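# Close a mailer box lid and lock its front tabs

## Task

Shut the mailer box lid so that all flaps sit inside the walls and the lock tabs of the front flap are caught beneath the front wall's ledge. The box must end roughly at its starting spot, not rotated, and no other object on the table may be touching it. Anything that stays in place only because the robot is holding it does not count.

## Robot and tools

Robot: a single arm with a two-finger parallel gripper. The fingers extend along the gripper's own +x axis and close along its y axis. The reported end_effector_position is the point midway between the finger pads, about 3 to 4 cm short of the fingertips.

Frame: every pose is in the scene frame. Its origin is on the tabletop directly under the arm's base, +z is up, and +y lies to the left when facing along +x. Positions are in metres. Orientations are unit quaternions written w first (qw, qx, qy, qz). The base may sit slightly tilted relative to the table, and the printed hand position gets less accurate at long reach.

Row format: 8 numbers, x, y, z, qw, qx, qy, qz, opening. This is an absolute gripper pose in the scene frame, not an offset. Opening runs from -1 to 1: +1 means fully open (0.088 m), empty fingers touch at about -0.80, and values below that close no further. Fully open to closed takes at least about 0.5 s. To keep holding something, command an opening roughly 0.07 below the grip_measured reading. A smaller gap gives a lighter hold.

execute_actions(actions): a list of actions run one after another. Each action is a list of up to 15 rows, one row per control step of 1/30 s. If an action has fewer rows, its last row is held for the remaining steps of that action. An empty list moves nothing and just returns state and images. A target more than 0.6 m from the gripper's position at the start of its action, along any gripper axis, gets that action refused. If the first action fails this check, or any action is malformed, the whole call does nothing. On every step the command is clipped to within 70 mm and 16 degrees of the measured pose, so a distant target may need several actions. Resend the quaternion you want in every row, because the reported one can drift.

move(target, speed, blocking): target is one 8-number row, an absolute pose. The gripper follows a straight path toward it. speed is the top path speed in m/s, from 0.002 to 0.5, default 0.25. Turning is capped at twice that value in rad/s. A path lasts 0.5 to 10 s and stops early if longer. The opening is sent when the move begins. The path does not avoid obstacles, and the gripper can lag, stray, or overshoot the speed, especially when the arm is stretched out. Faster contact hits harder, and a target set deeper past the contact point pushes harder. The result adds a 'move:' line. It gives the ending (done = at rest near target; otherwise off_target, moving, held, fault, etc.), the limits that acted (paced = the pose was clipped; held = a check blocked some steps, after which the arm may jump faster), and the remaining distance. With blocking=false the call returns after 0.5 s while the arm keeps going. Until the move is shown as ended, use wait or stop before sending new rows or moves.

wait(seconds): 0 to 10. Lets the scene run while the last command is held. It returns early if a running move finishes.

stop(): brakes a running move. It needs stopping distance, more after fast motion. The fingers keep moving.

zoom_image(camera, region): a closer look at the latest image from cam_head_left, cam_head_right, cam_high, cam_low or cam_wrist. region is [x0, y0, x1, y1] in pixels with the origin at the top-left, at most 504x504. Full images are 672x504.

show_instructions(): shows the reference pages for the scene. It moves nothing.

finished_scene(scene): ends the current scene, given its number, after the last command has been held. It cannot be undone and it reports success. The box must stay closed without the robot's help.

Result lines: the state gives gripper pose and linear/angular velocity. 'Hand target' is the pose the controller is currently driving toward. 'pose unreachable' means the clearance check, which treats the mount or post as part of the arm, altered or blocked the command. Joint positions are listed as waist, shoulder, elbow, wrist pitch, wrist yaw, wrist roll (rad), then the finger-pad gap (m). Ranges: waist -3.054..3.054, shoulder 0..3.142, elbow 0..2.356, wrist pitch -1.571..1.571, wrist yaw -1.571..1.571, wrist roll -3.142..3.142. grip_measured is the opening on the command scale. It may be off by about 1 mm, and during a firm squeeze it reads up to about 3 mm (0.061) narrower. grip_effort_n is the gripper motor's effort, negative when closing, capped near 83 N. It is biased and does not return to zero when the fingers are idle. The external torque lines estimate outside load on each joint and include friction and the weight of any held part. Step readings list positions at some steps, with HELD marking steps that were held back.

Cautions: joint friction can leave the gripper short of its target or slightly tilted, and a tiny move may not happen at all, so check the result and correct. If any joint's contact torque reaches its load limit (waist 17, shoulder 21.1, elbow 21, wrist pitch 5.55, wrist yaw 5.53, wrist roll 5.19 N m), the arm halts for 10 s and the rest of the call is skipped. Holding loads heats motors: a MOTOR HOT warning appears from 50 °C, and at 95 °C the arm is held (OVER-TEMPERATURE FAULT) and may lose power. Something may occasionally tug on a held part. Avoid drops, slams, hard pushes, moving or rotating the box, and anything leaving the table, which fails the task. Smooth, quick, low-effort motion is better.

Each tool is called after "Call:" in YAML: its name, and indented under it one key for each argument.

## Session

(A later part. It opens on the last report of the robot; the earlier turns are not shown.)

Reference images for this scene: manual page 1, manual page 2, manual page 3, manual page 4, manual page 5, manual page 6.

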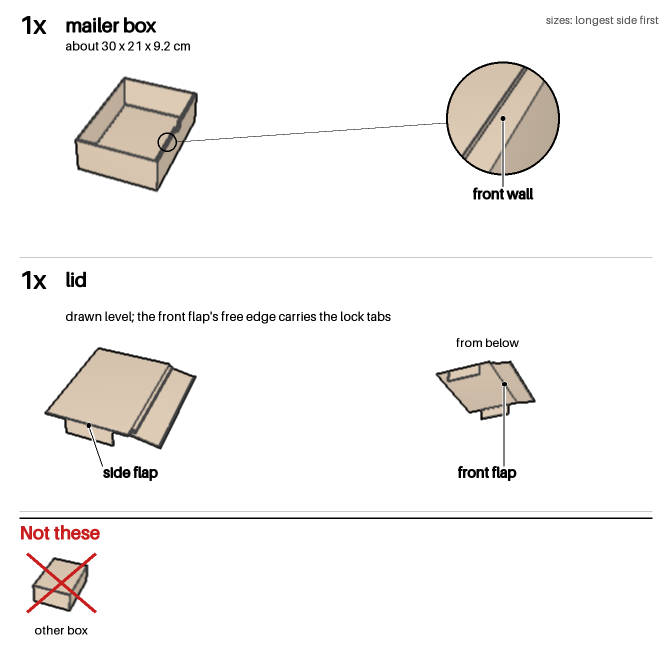

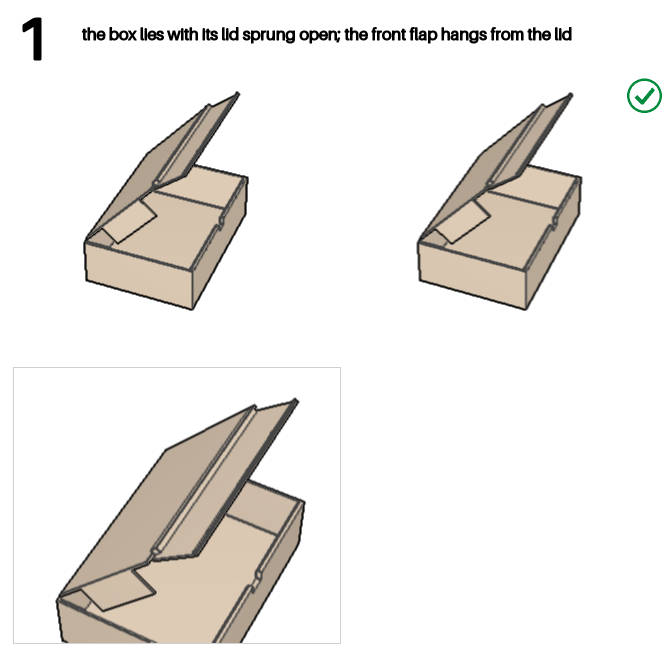

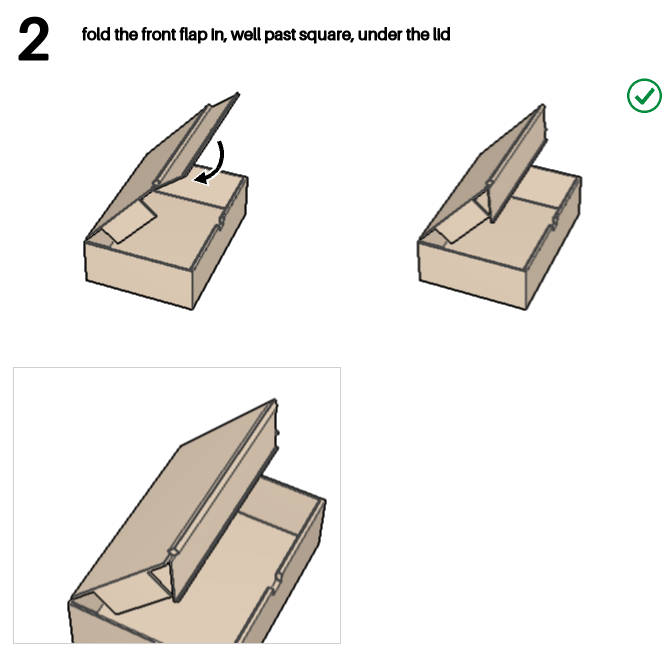

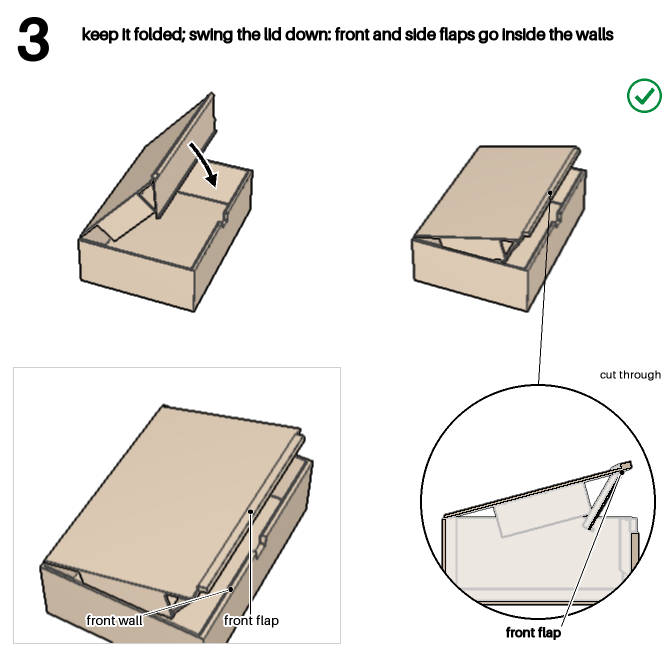

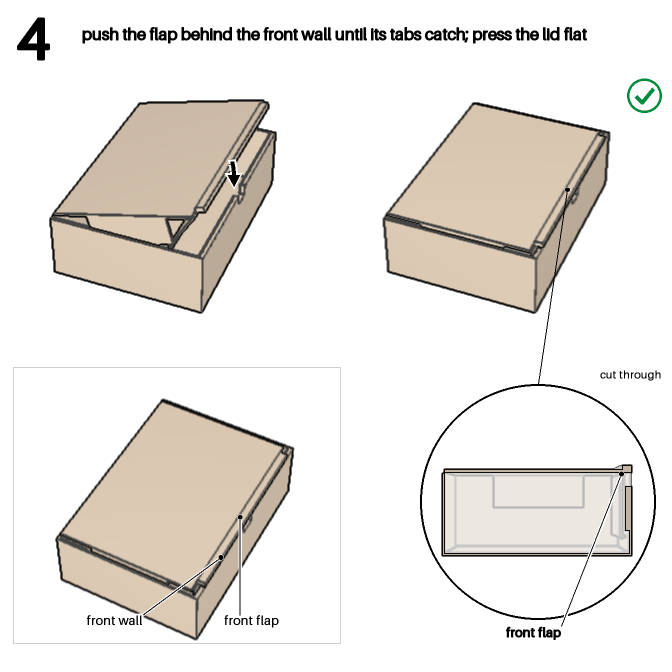

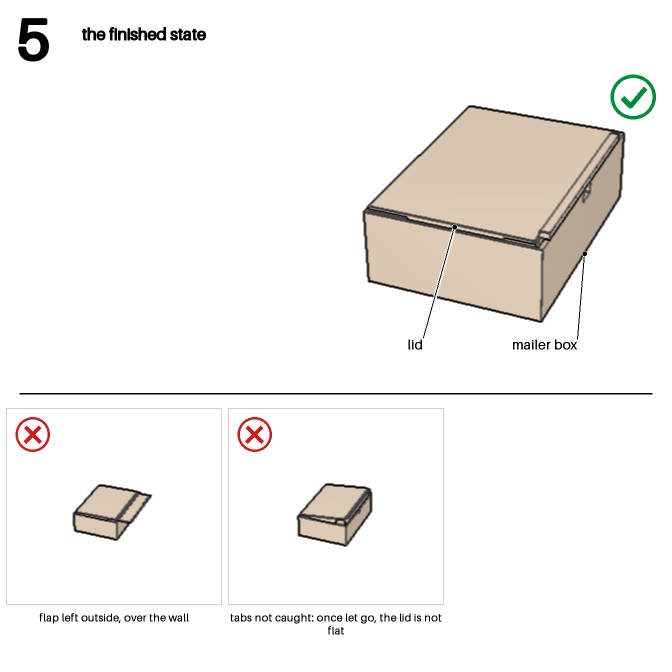

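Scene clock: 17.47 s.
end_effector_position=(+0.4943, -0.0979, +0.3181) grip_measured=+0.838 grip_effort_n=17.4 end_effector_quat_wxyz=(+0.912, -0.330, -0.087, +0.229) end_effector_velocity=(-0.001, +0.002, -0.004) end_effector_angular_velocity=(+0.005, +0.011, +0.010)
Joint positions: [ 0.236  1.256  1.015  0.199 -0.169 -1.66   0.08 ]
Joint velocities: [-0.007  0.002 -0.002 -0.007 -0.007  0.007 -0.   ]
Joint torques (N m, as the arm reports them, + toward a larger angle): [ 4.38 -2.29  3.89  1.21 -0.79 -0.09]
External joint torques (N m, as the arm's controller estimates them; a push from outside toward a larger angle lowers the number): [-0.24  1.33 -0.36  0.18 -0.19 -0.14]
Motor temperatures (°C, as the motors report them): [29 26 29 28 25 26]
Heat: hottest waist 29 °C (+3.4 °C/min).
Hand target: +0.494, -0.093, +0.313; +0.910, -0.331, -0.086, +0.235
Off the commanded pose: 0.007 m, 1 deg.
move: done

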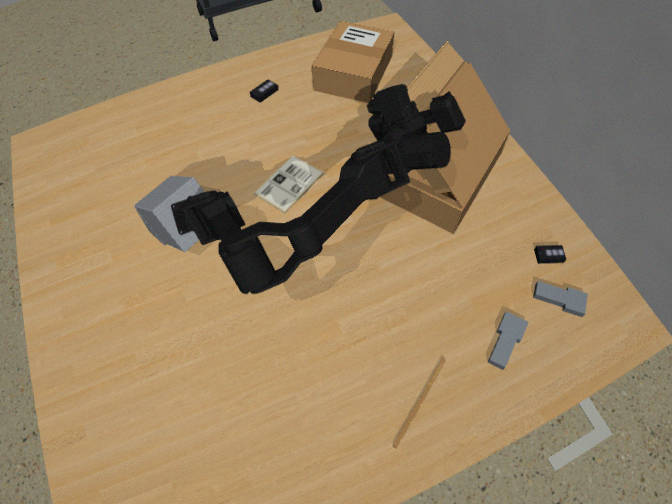

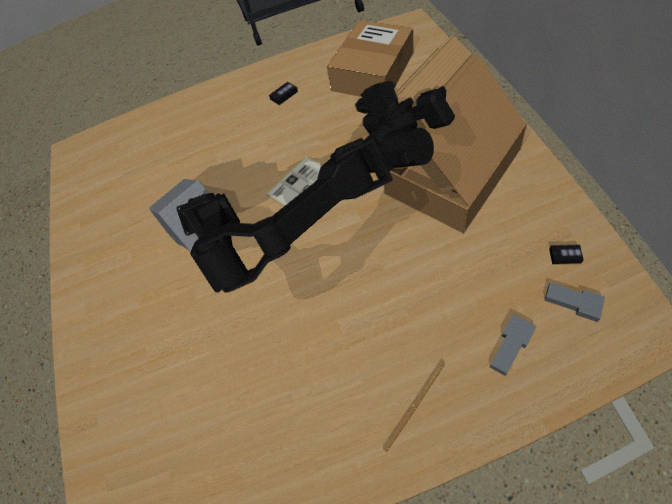

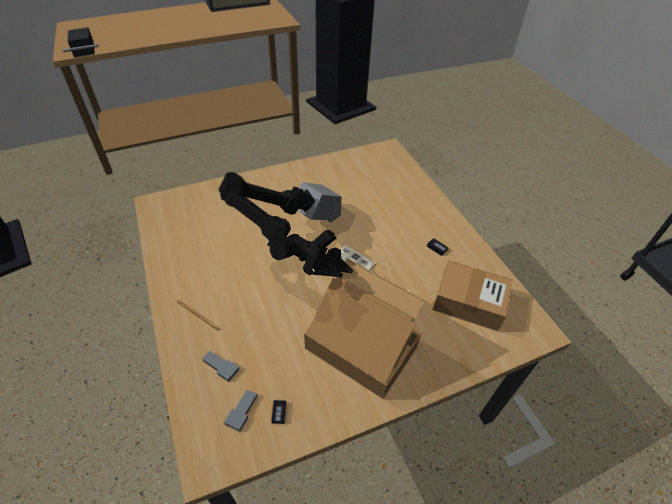

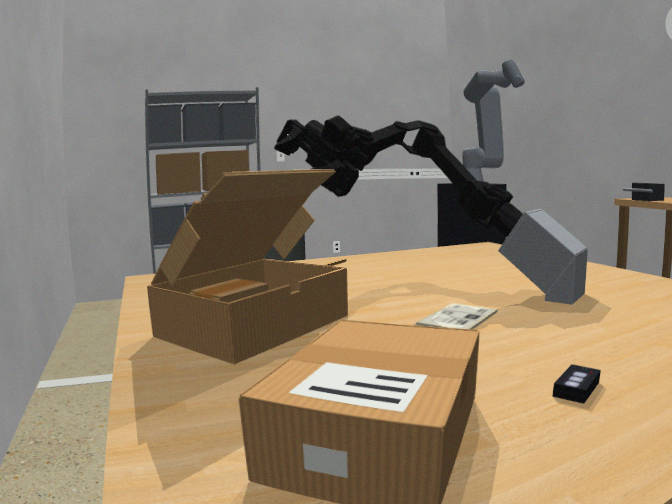

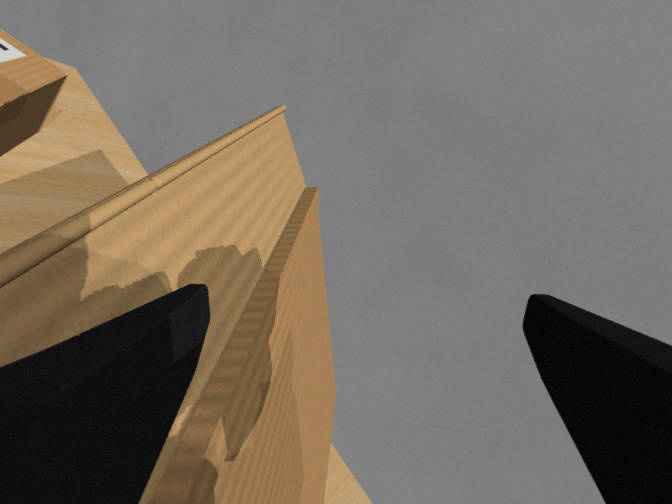

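Call:
move:
  target: [0.483,-0.073,0.362,0.910,-0.331,-0.086,0.235,0.84]
  speed: 0.1

Call:
move:
  target: [0.476,-0.060,0.351,0.910,-0.331,-0.086,0.235,0.84]
  speed: 0.05

Call:
move:
  target: [0.486,-0.078,0.325,0.910,-0.331,-0.086,0.235,0.84]
  speed: 0.04

Scene clock: 23.03 s.
end_effector_position=(+0.4825, -0.0705, +0.3602) grip_measured=+0.838 grip_effort_n=17.4 end_effector_quat_wxyz=(+0.908, -0.332, -0.088, +0.238) end_effector_velocity=(-0.002, +0.002, +0.005) end_effector_angular_velocity=(-0.004, -0.010, +0.008)
Joint positions: [ 0.433  1.255  1.029  0.166  0.022 -1.658  0.08 ]
Joint velocities: [ 0.017 -0.002  0.002 -0.007  0.007 -0.007 -0.   ]
Joint torques (N m, as the arm reports them, + toward a larger angle): [ 4.89 -2.27  6.05  0.88 -0.44  0.21]
External joint torques (N m, as the arm's controller estimates them; a push from outside toward a larger angle lowers the number): [ 0.23  0.18  1.8  -0.18  0.15  0.17]
Motor temperatures (°C, as the motors report them): [29 26 29 28 25 26]
Heat: hottest waist 29 °C (+2.6 °C/min).
Hand target: +0.483, -0.073, +0.362; +0.910, -0.331, -0.086, +0.235
Off the commanded pose: 0.003 m, 0 deg.
move: done

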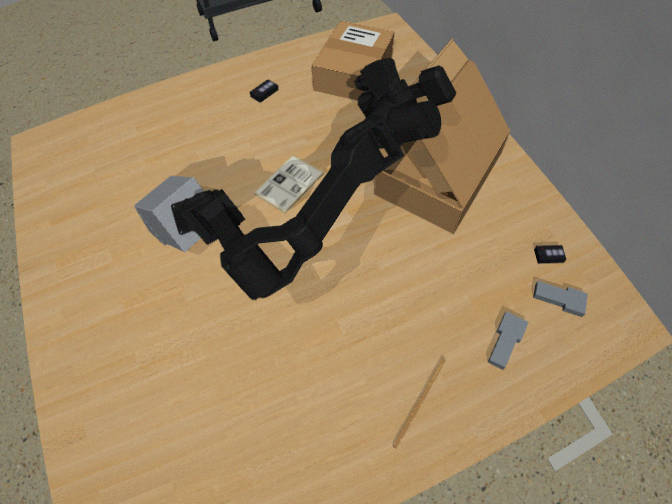

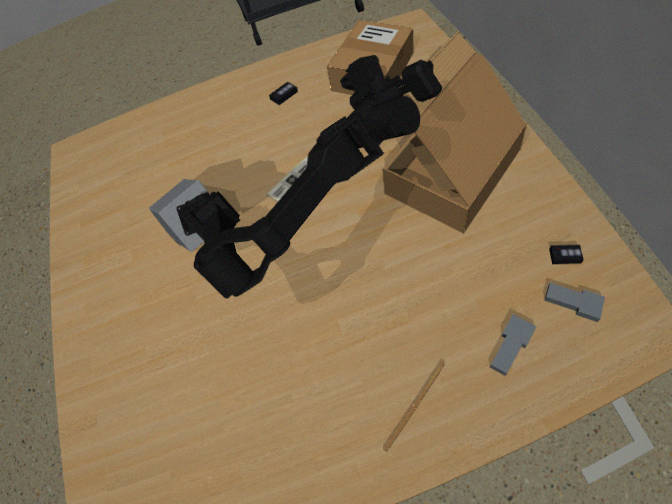

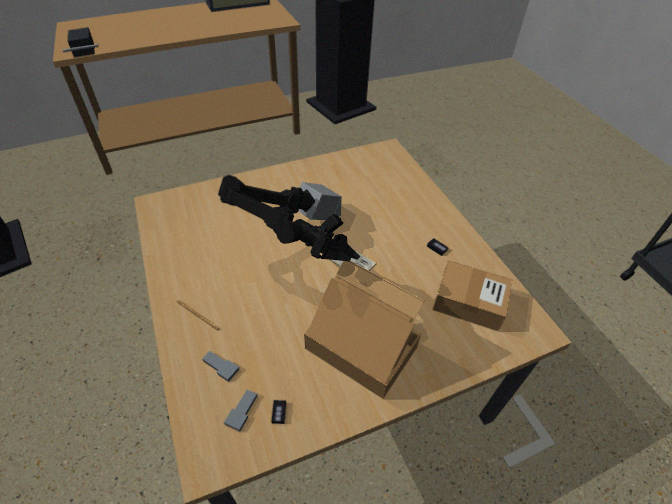

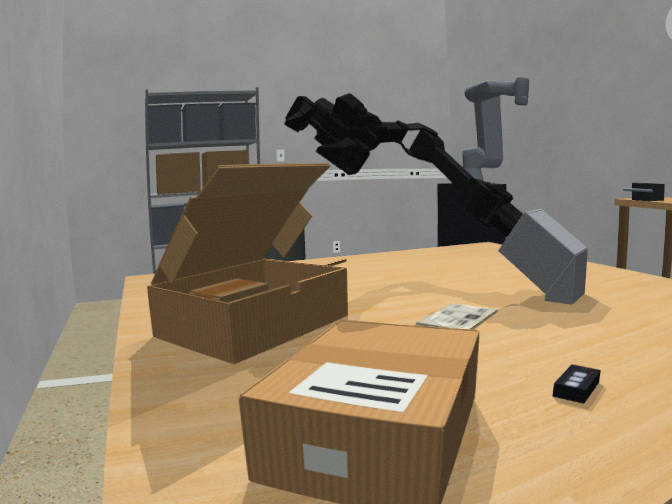

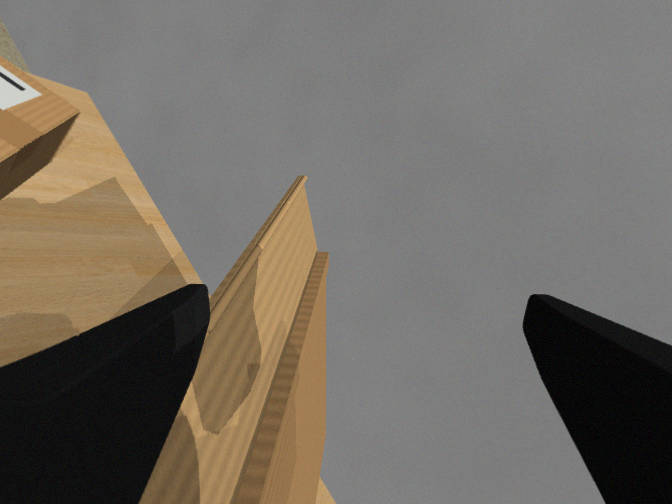

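Scene clock: 23.80 s.
end_effector_position=(+0.4778, -0.0607, +0.3526) grip_measured=+0.838 grip_effort_n=17.4 end_effector_quat_wxyz=(+0.909, -0.332, -0.089, +0.235) end_effector_velocity=(-0.002, +0.005, -0.006) end_effector_angular_velocity=(-0.014, +0.009, +0.004)
Joint positions: [ 0.434  1.255  0.971  0.229  0.023 -1.657  0.08 ]
Joint velocities: [-0.002  0.002 -0.017  0.007  0.007 -0.007 -0.   ]
Joint torques (N m, as the arm reports them, + toward a larger angle): [ 4.97 -2.63  3.98  1.26 -0.43  0.21]
External joint torques (N m, as the arm's controller estimates them; a push from outside toward a larger angle lowers the number): [ 0.37 -0.21 -0.26  0.22  0.16  0.17]
Motor temperatures (°C, as the motors report them): [29 26 29 28 25 26]
Heat: hottest waist 29 °C (+2.5 °C/min).
Hand target: +0.476, -0.060, +0.351; +0.910, -0.331, -0.086, +0.235
Off the commanded pose: 0.003 m, 0 deg.
move: done

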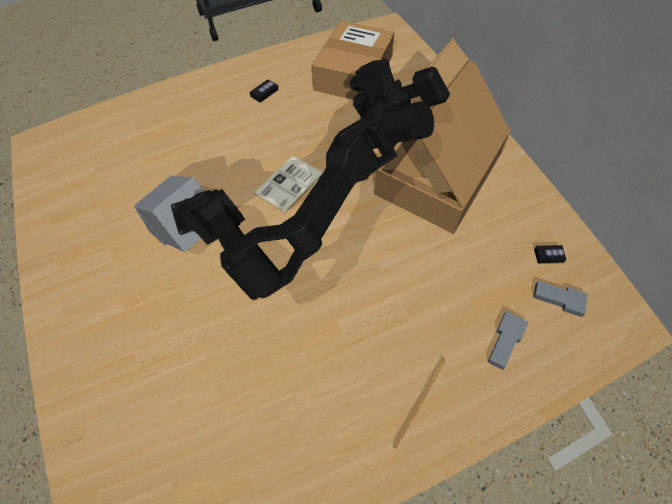

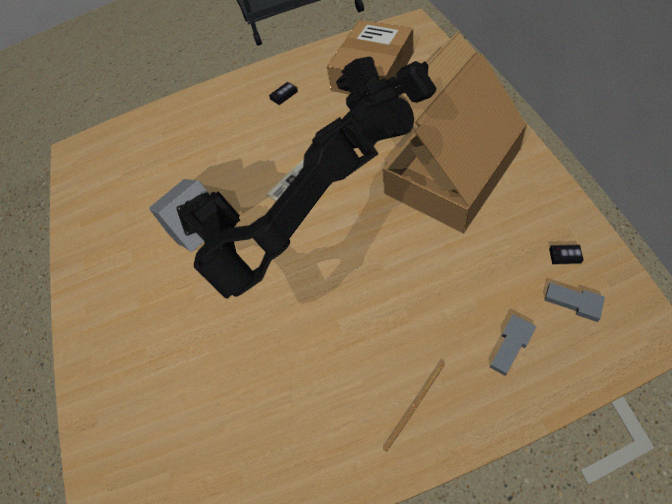

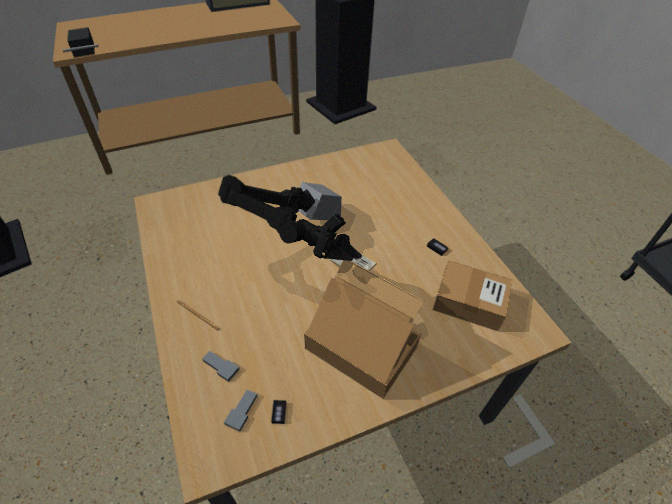

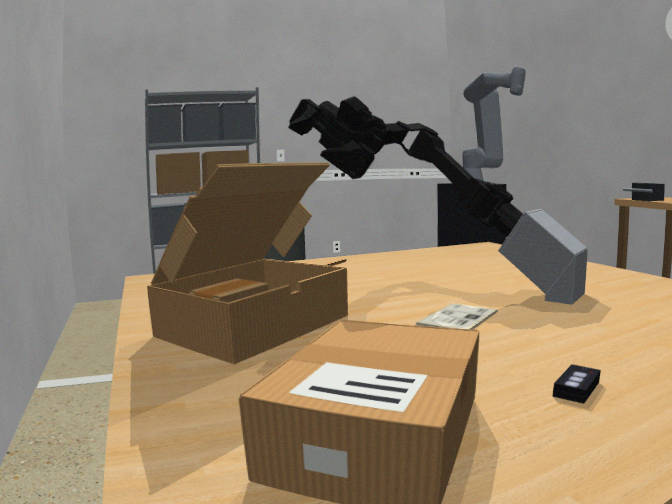

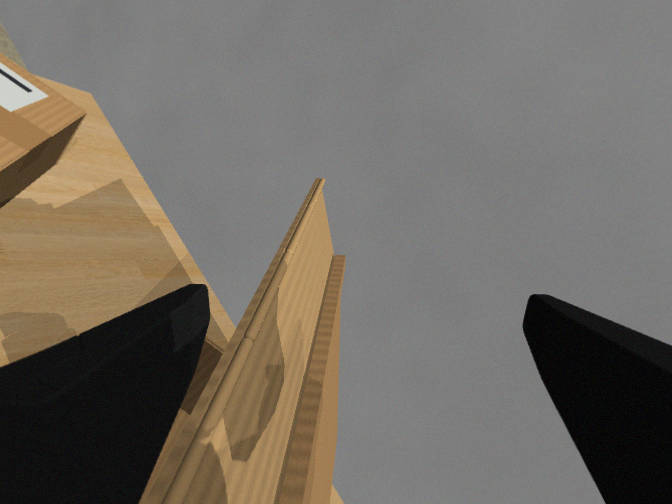

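Scene clock: 24.97 s.
end_effector_position=(+0.4857, -0.0769, +0.3272) grip_measured=+0.838 grip_effort_n=17.4 end_effector_quat_wxyz=(+0.910, -0.329, -0.087, +0.235) end_effector_velocity=(-0.001, +0.000, -0.002) end_effector_angular_velocity=(-0.003, -0.006, +0.012)
Joint positions: [ 0.314  1.255  0.971  0.229 -0.096 -1.657  0.08 ]
Joint velocities: [-0.012 -0.002 -0.002 -0.007 -0.022 -0.007 -0.   ]
Joint torques (N m, as the arm reports them, + toward a larger angle): [ 4.23 -2.69  5.12  0.97 -0.74 -0.05]
External joint torques (N m, as the arm's controller estimates them; a push from outside toward a larger angle lowers the number): [-0.41  0.45  0.91 -0.06 -0.14 -0.09]
Motor temperatures (°C, as the motors report them): [29 26 29 28 25 26]
Heat: hottest waist 29 °C (+2.4 °C/min).
Hand target: +0.486, -0.078, +0.325; +0.910, -0.331, -0.086, +0.235
Off the commanded pose: 0.003 m, 0 deg.
move: done

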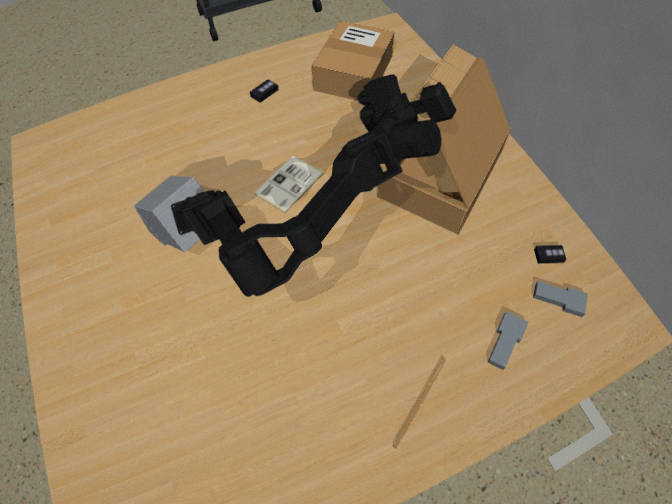

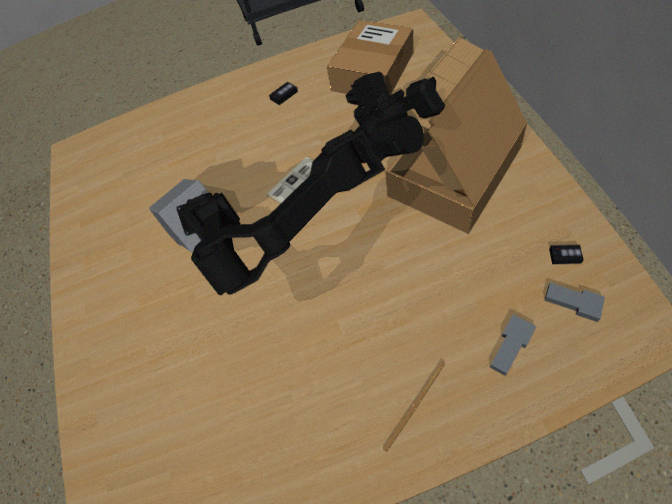

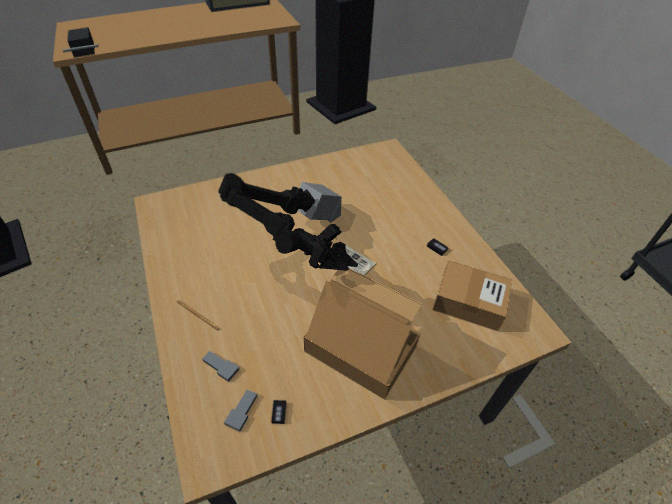

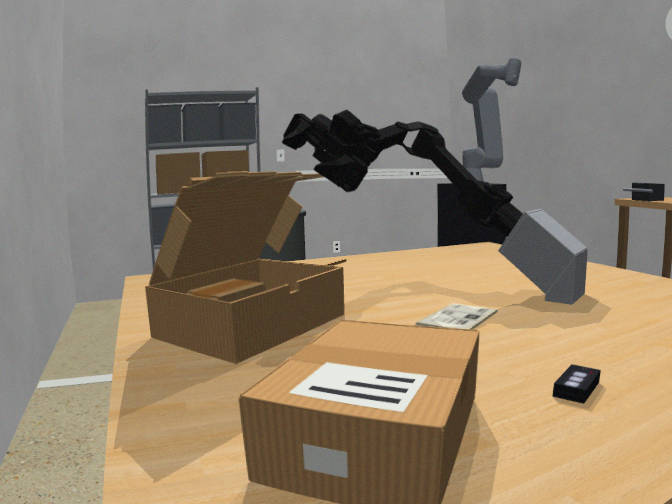

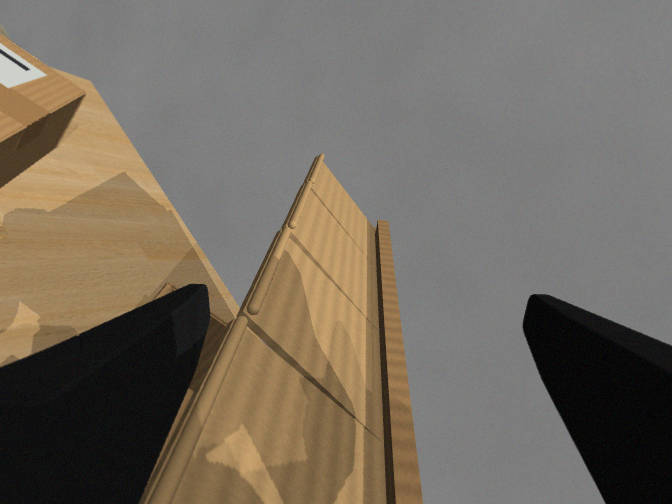

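Call:
move:
  target: [0.502,-0.107,0.290,0.953,-0.168,-0.043,0.246,0.84]
  speed: 0.07

Scene clock: 31.10 s.
end_effector_position=(+0.4997, -0.1069, +0.2926) grip_measured=+0.838 grip_effort_n=17.4 end_effector_quat_wxyz=(+0.953, -0.170, -0.046, +0.245) end_effector_velocity=(-0.001, -0.001, +0.001) end_effector_angular_velocity=(+0.008, +0.002, +0.005)
Joint positions: [ 0.135  1.28   1.016  0.211 -0.273 -1.326  0.08 ]
Joint velocities: [-0.002 -0.002  0.002 -0.007 -0.007  0.007 -0.   ]
Joint torques (N m, as the arm reports them, + toward a larger angle): [ 4.32 -2.82  5.94  0.86 -0.76  0.14]
External joint torques (N m, as the arm's controller estimates them; a push from outside toward a larger angle lowers the number): [-0.38  1.56  1.7  -0.17 -0.14  0.11]
Motor temperatures (°C, as the motors report them): [30 27 29 28 25 26]
Heat: hottest waist 30 °C (+3.9 °C/min).
Hand target: +0.502, -0.107, +0.290; +0.954, -0.168, -0.043, +0.246
Off the commanded pose: 0.003 m, 0 deg.
move: done

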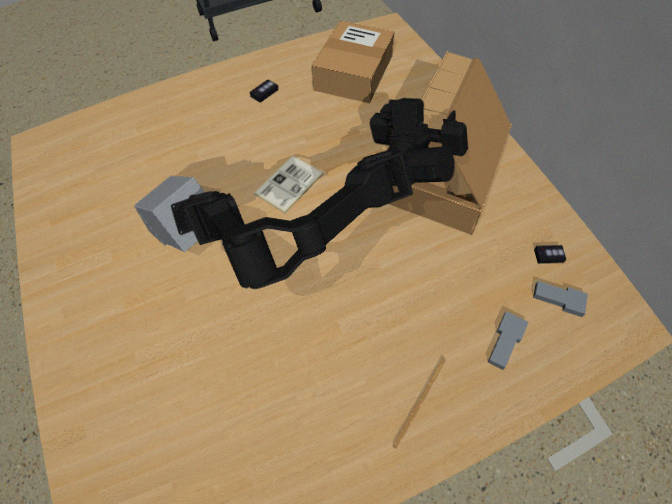

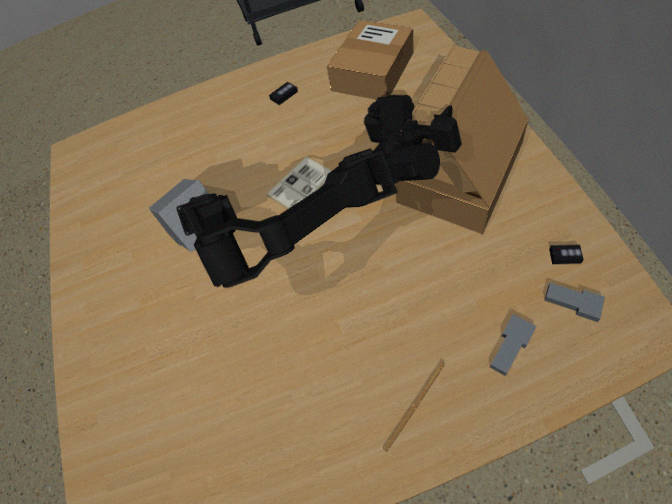

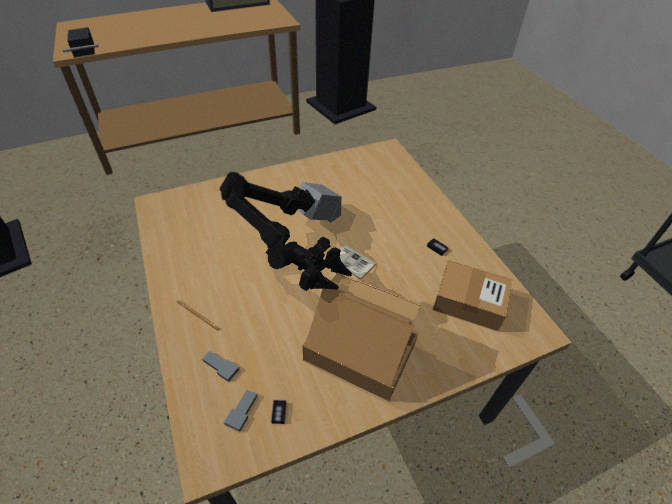

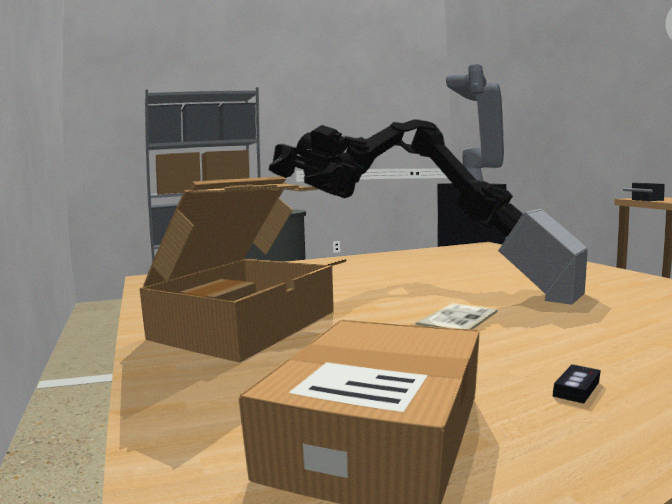

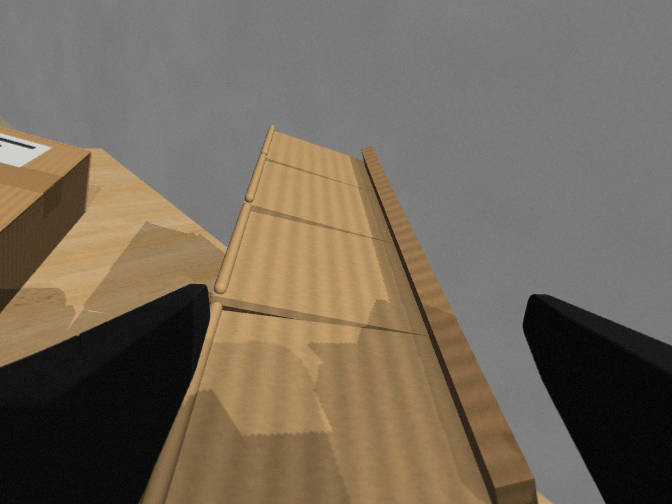

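Call:
move:
  target: [0.512,-0.107,0.268,0.94,0,0,0.342,0.84]
  speed: 0.08

Scene clock: 39.50 s.
end_effector_position=(+0.5099, -0.1076, +0.2718) grip_measured=+0.838 grip_effort_n=16.5 end_effector_quat_wxyz=(+0.940, -0.003, -0.005, +0.340) end_effector_velocity=(-0.001, +0.000, -0.003) end_effector_angular_velocity=(-0.003, +0.007, +0.013)
Joint positions: [ 0.022  1.38   1.197 -0.05  -0.487 -1.061  0.08 ]
Joint velocities: [-0.007  0.002  0.007 -0.022 -0.007 -0.007 -0.001]
Joint torques (N m, as the arm reports them, + toward a larger angle): [ 4.68 -3.51  5.92  0.73 -0.77  0.17]
External joint torques (N m, as the arm's controller estimates them; a push from outside toward a larger angle lowers the number): [-0.4   1.95  1.76 -0.14 -0.12  0.17]
Motor temperatures (°C, as the motors report them): [30 27 30 28 25 26]
Heat: hottest waist 30 °C (+3.0 °C/min).
Hand target: +0.512, -0.107, +0.268; +0.940, +0.000, -0.000, +0.342
Off the commanded pose: 0.004 m, 1 deg.
move: done

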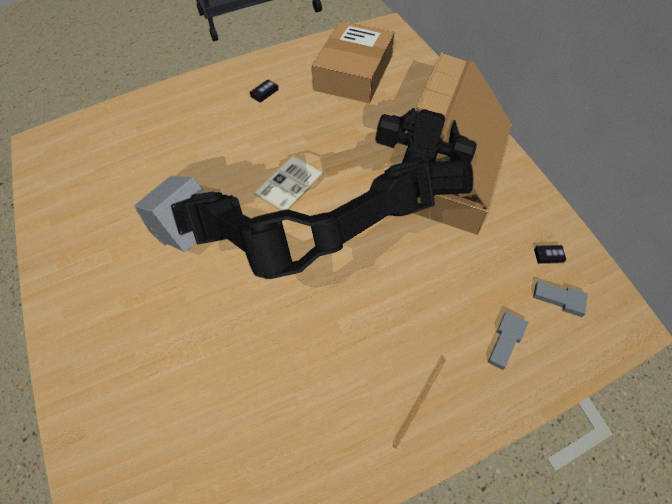

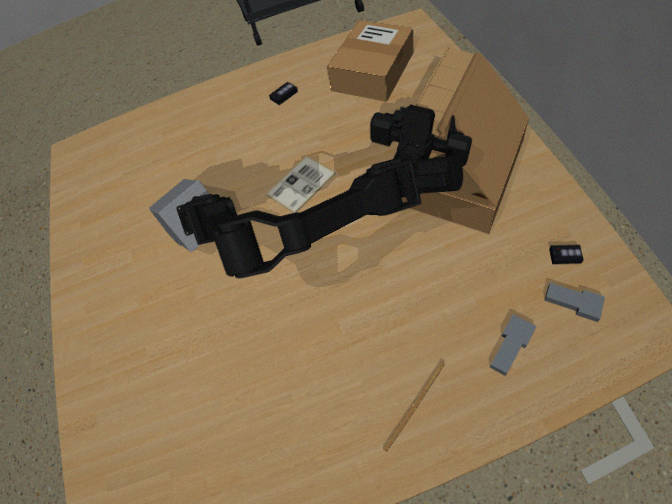

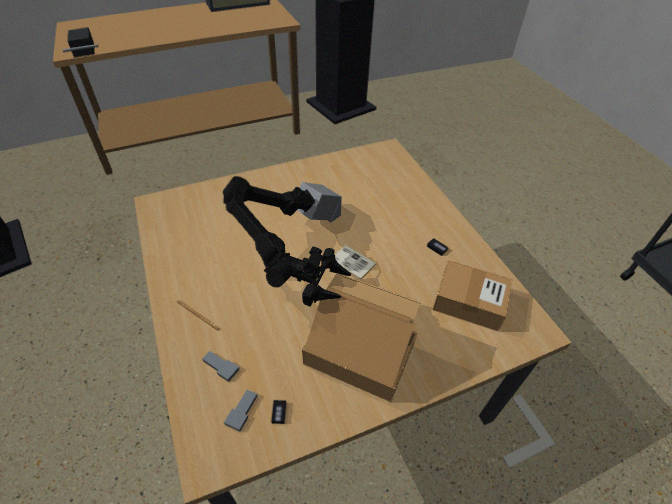

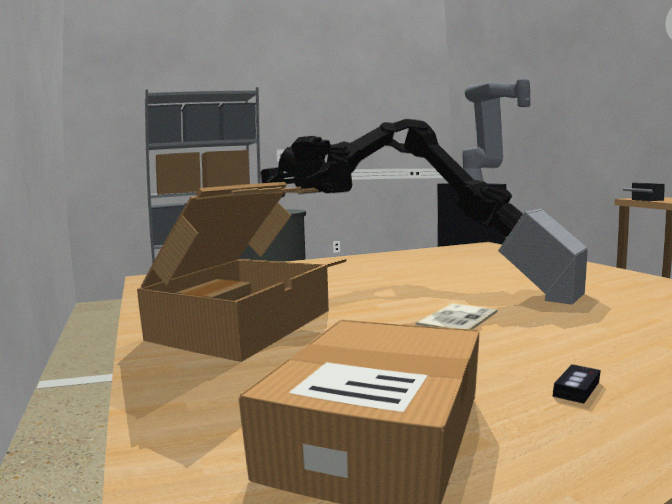

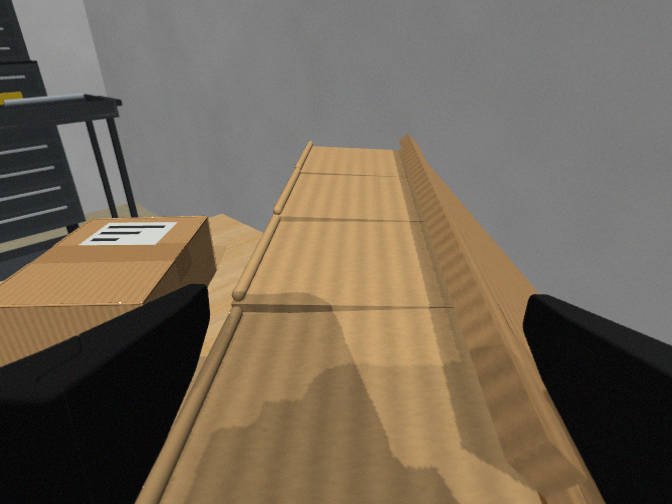

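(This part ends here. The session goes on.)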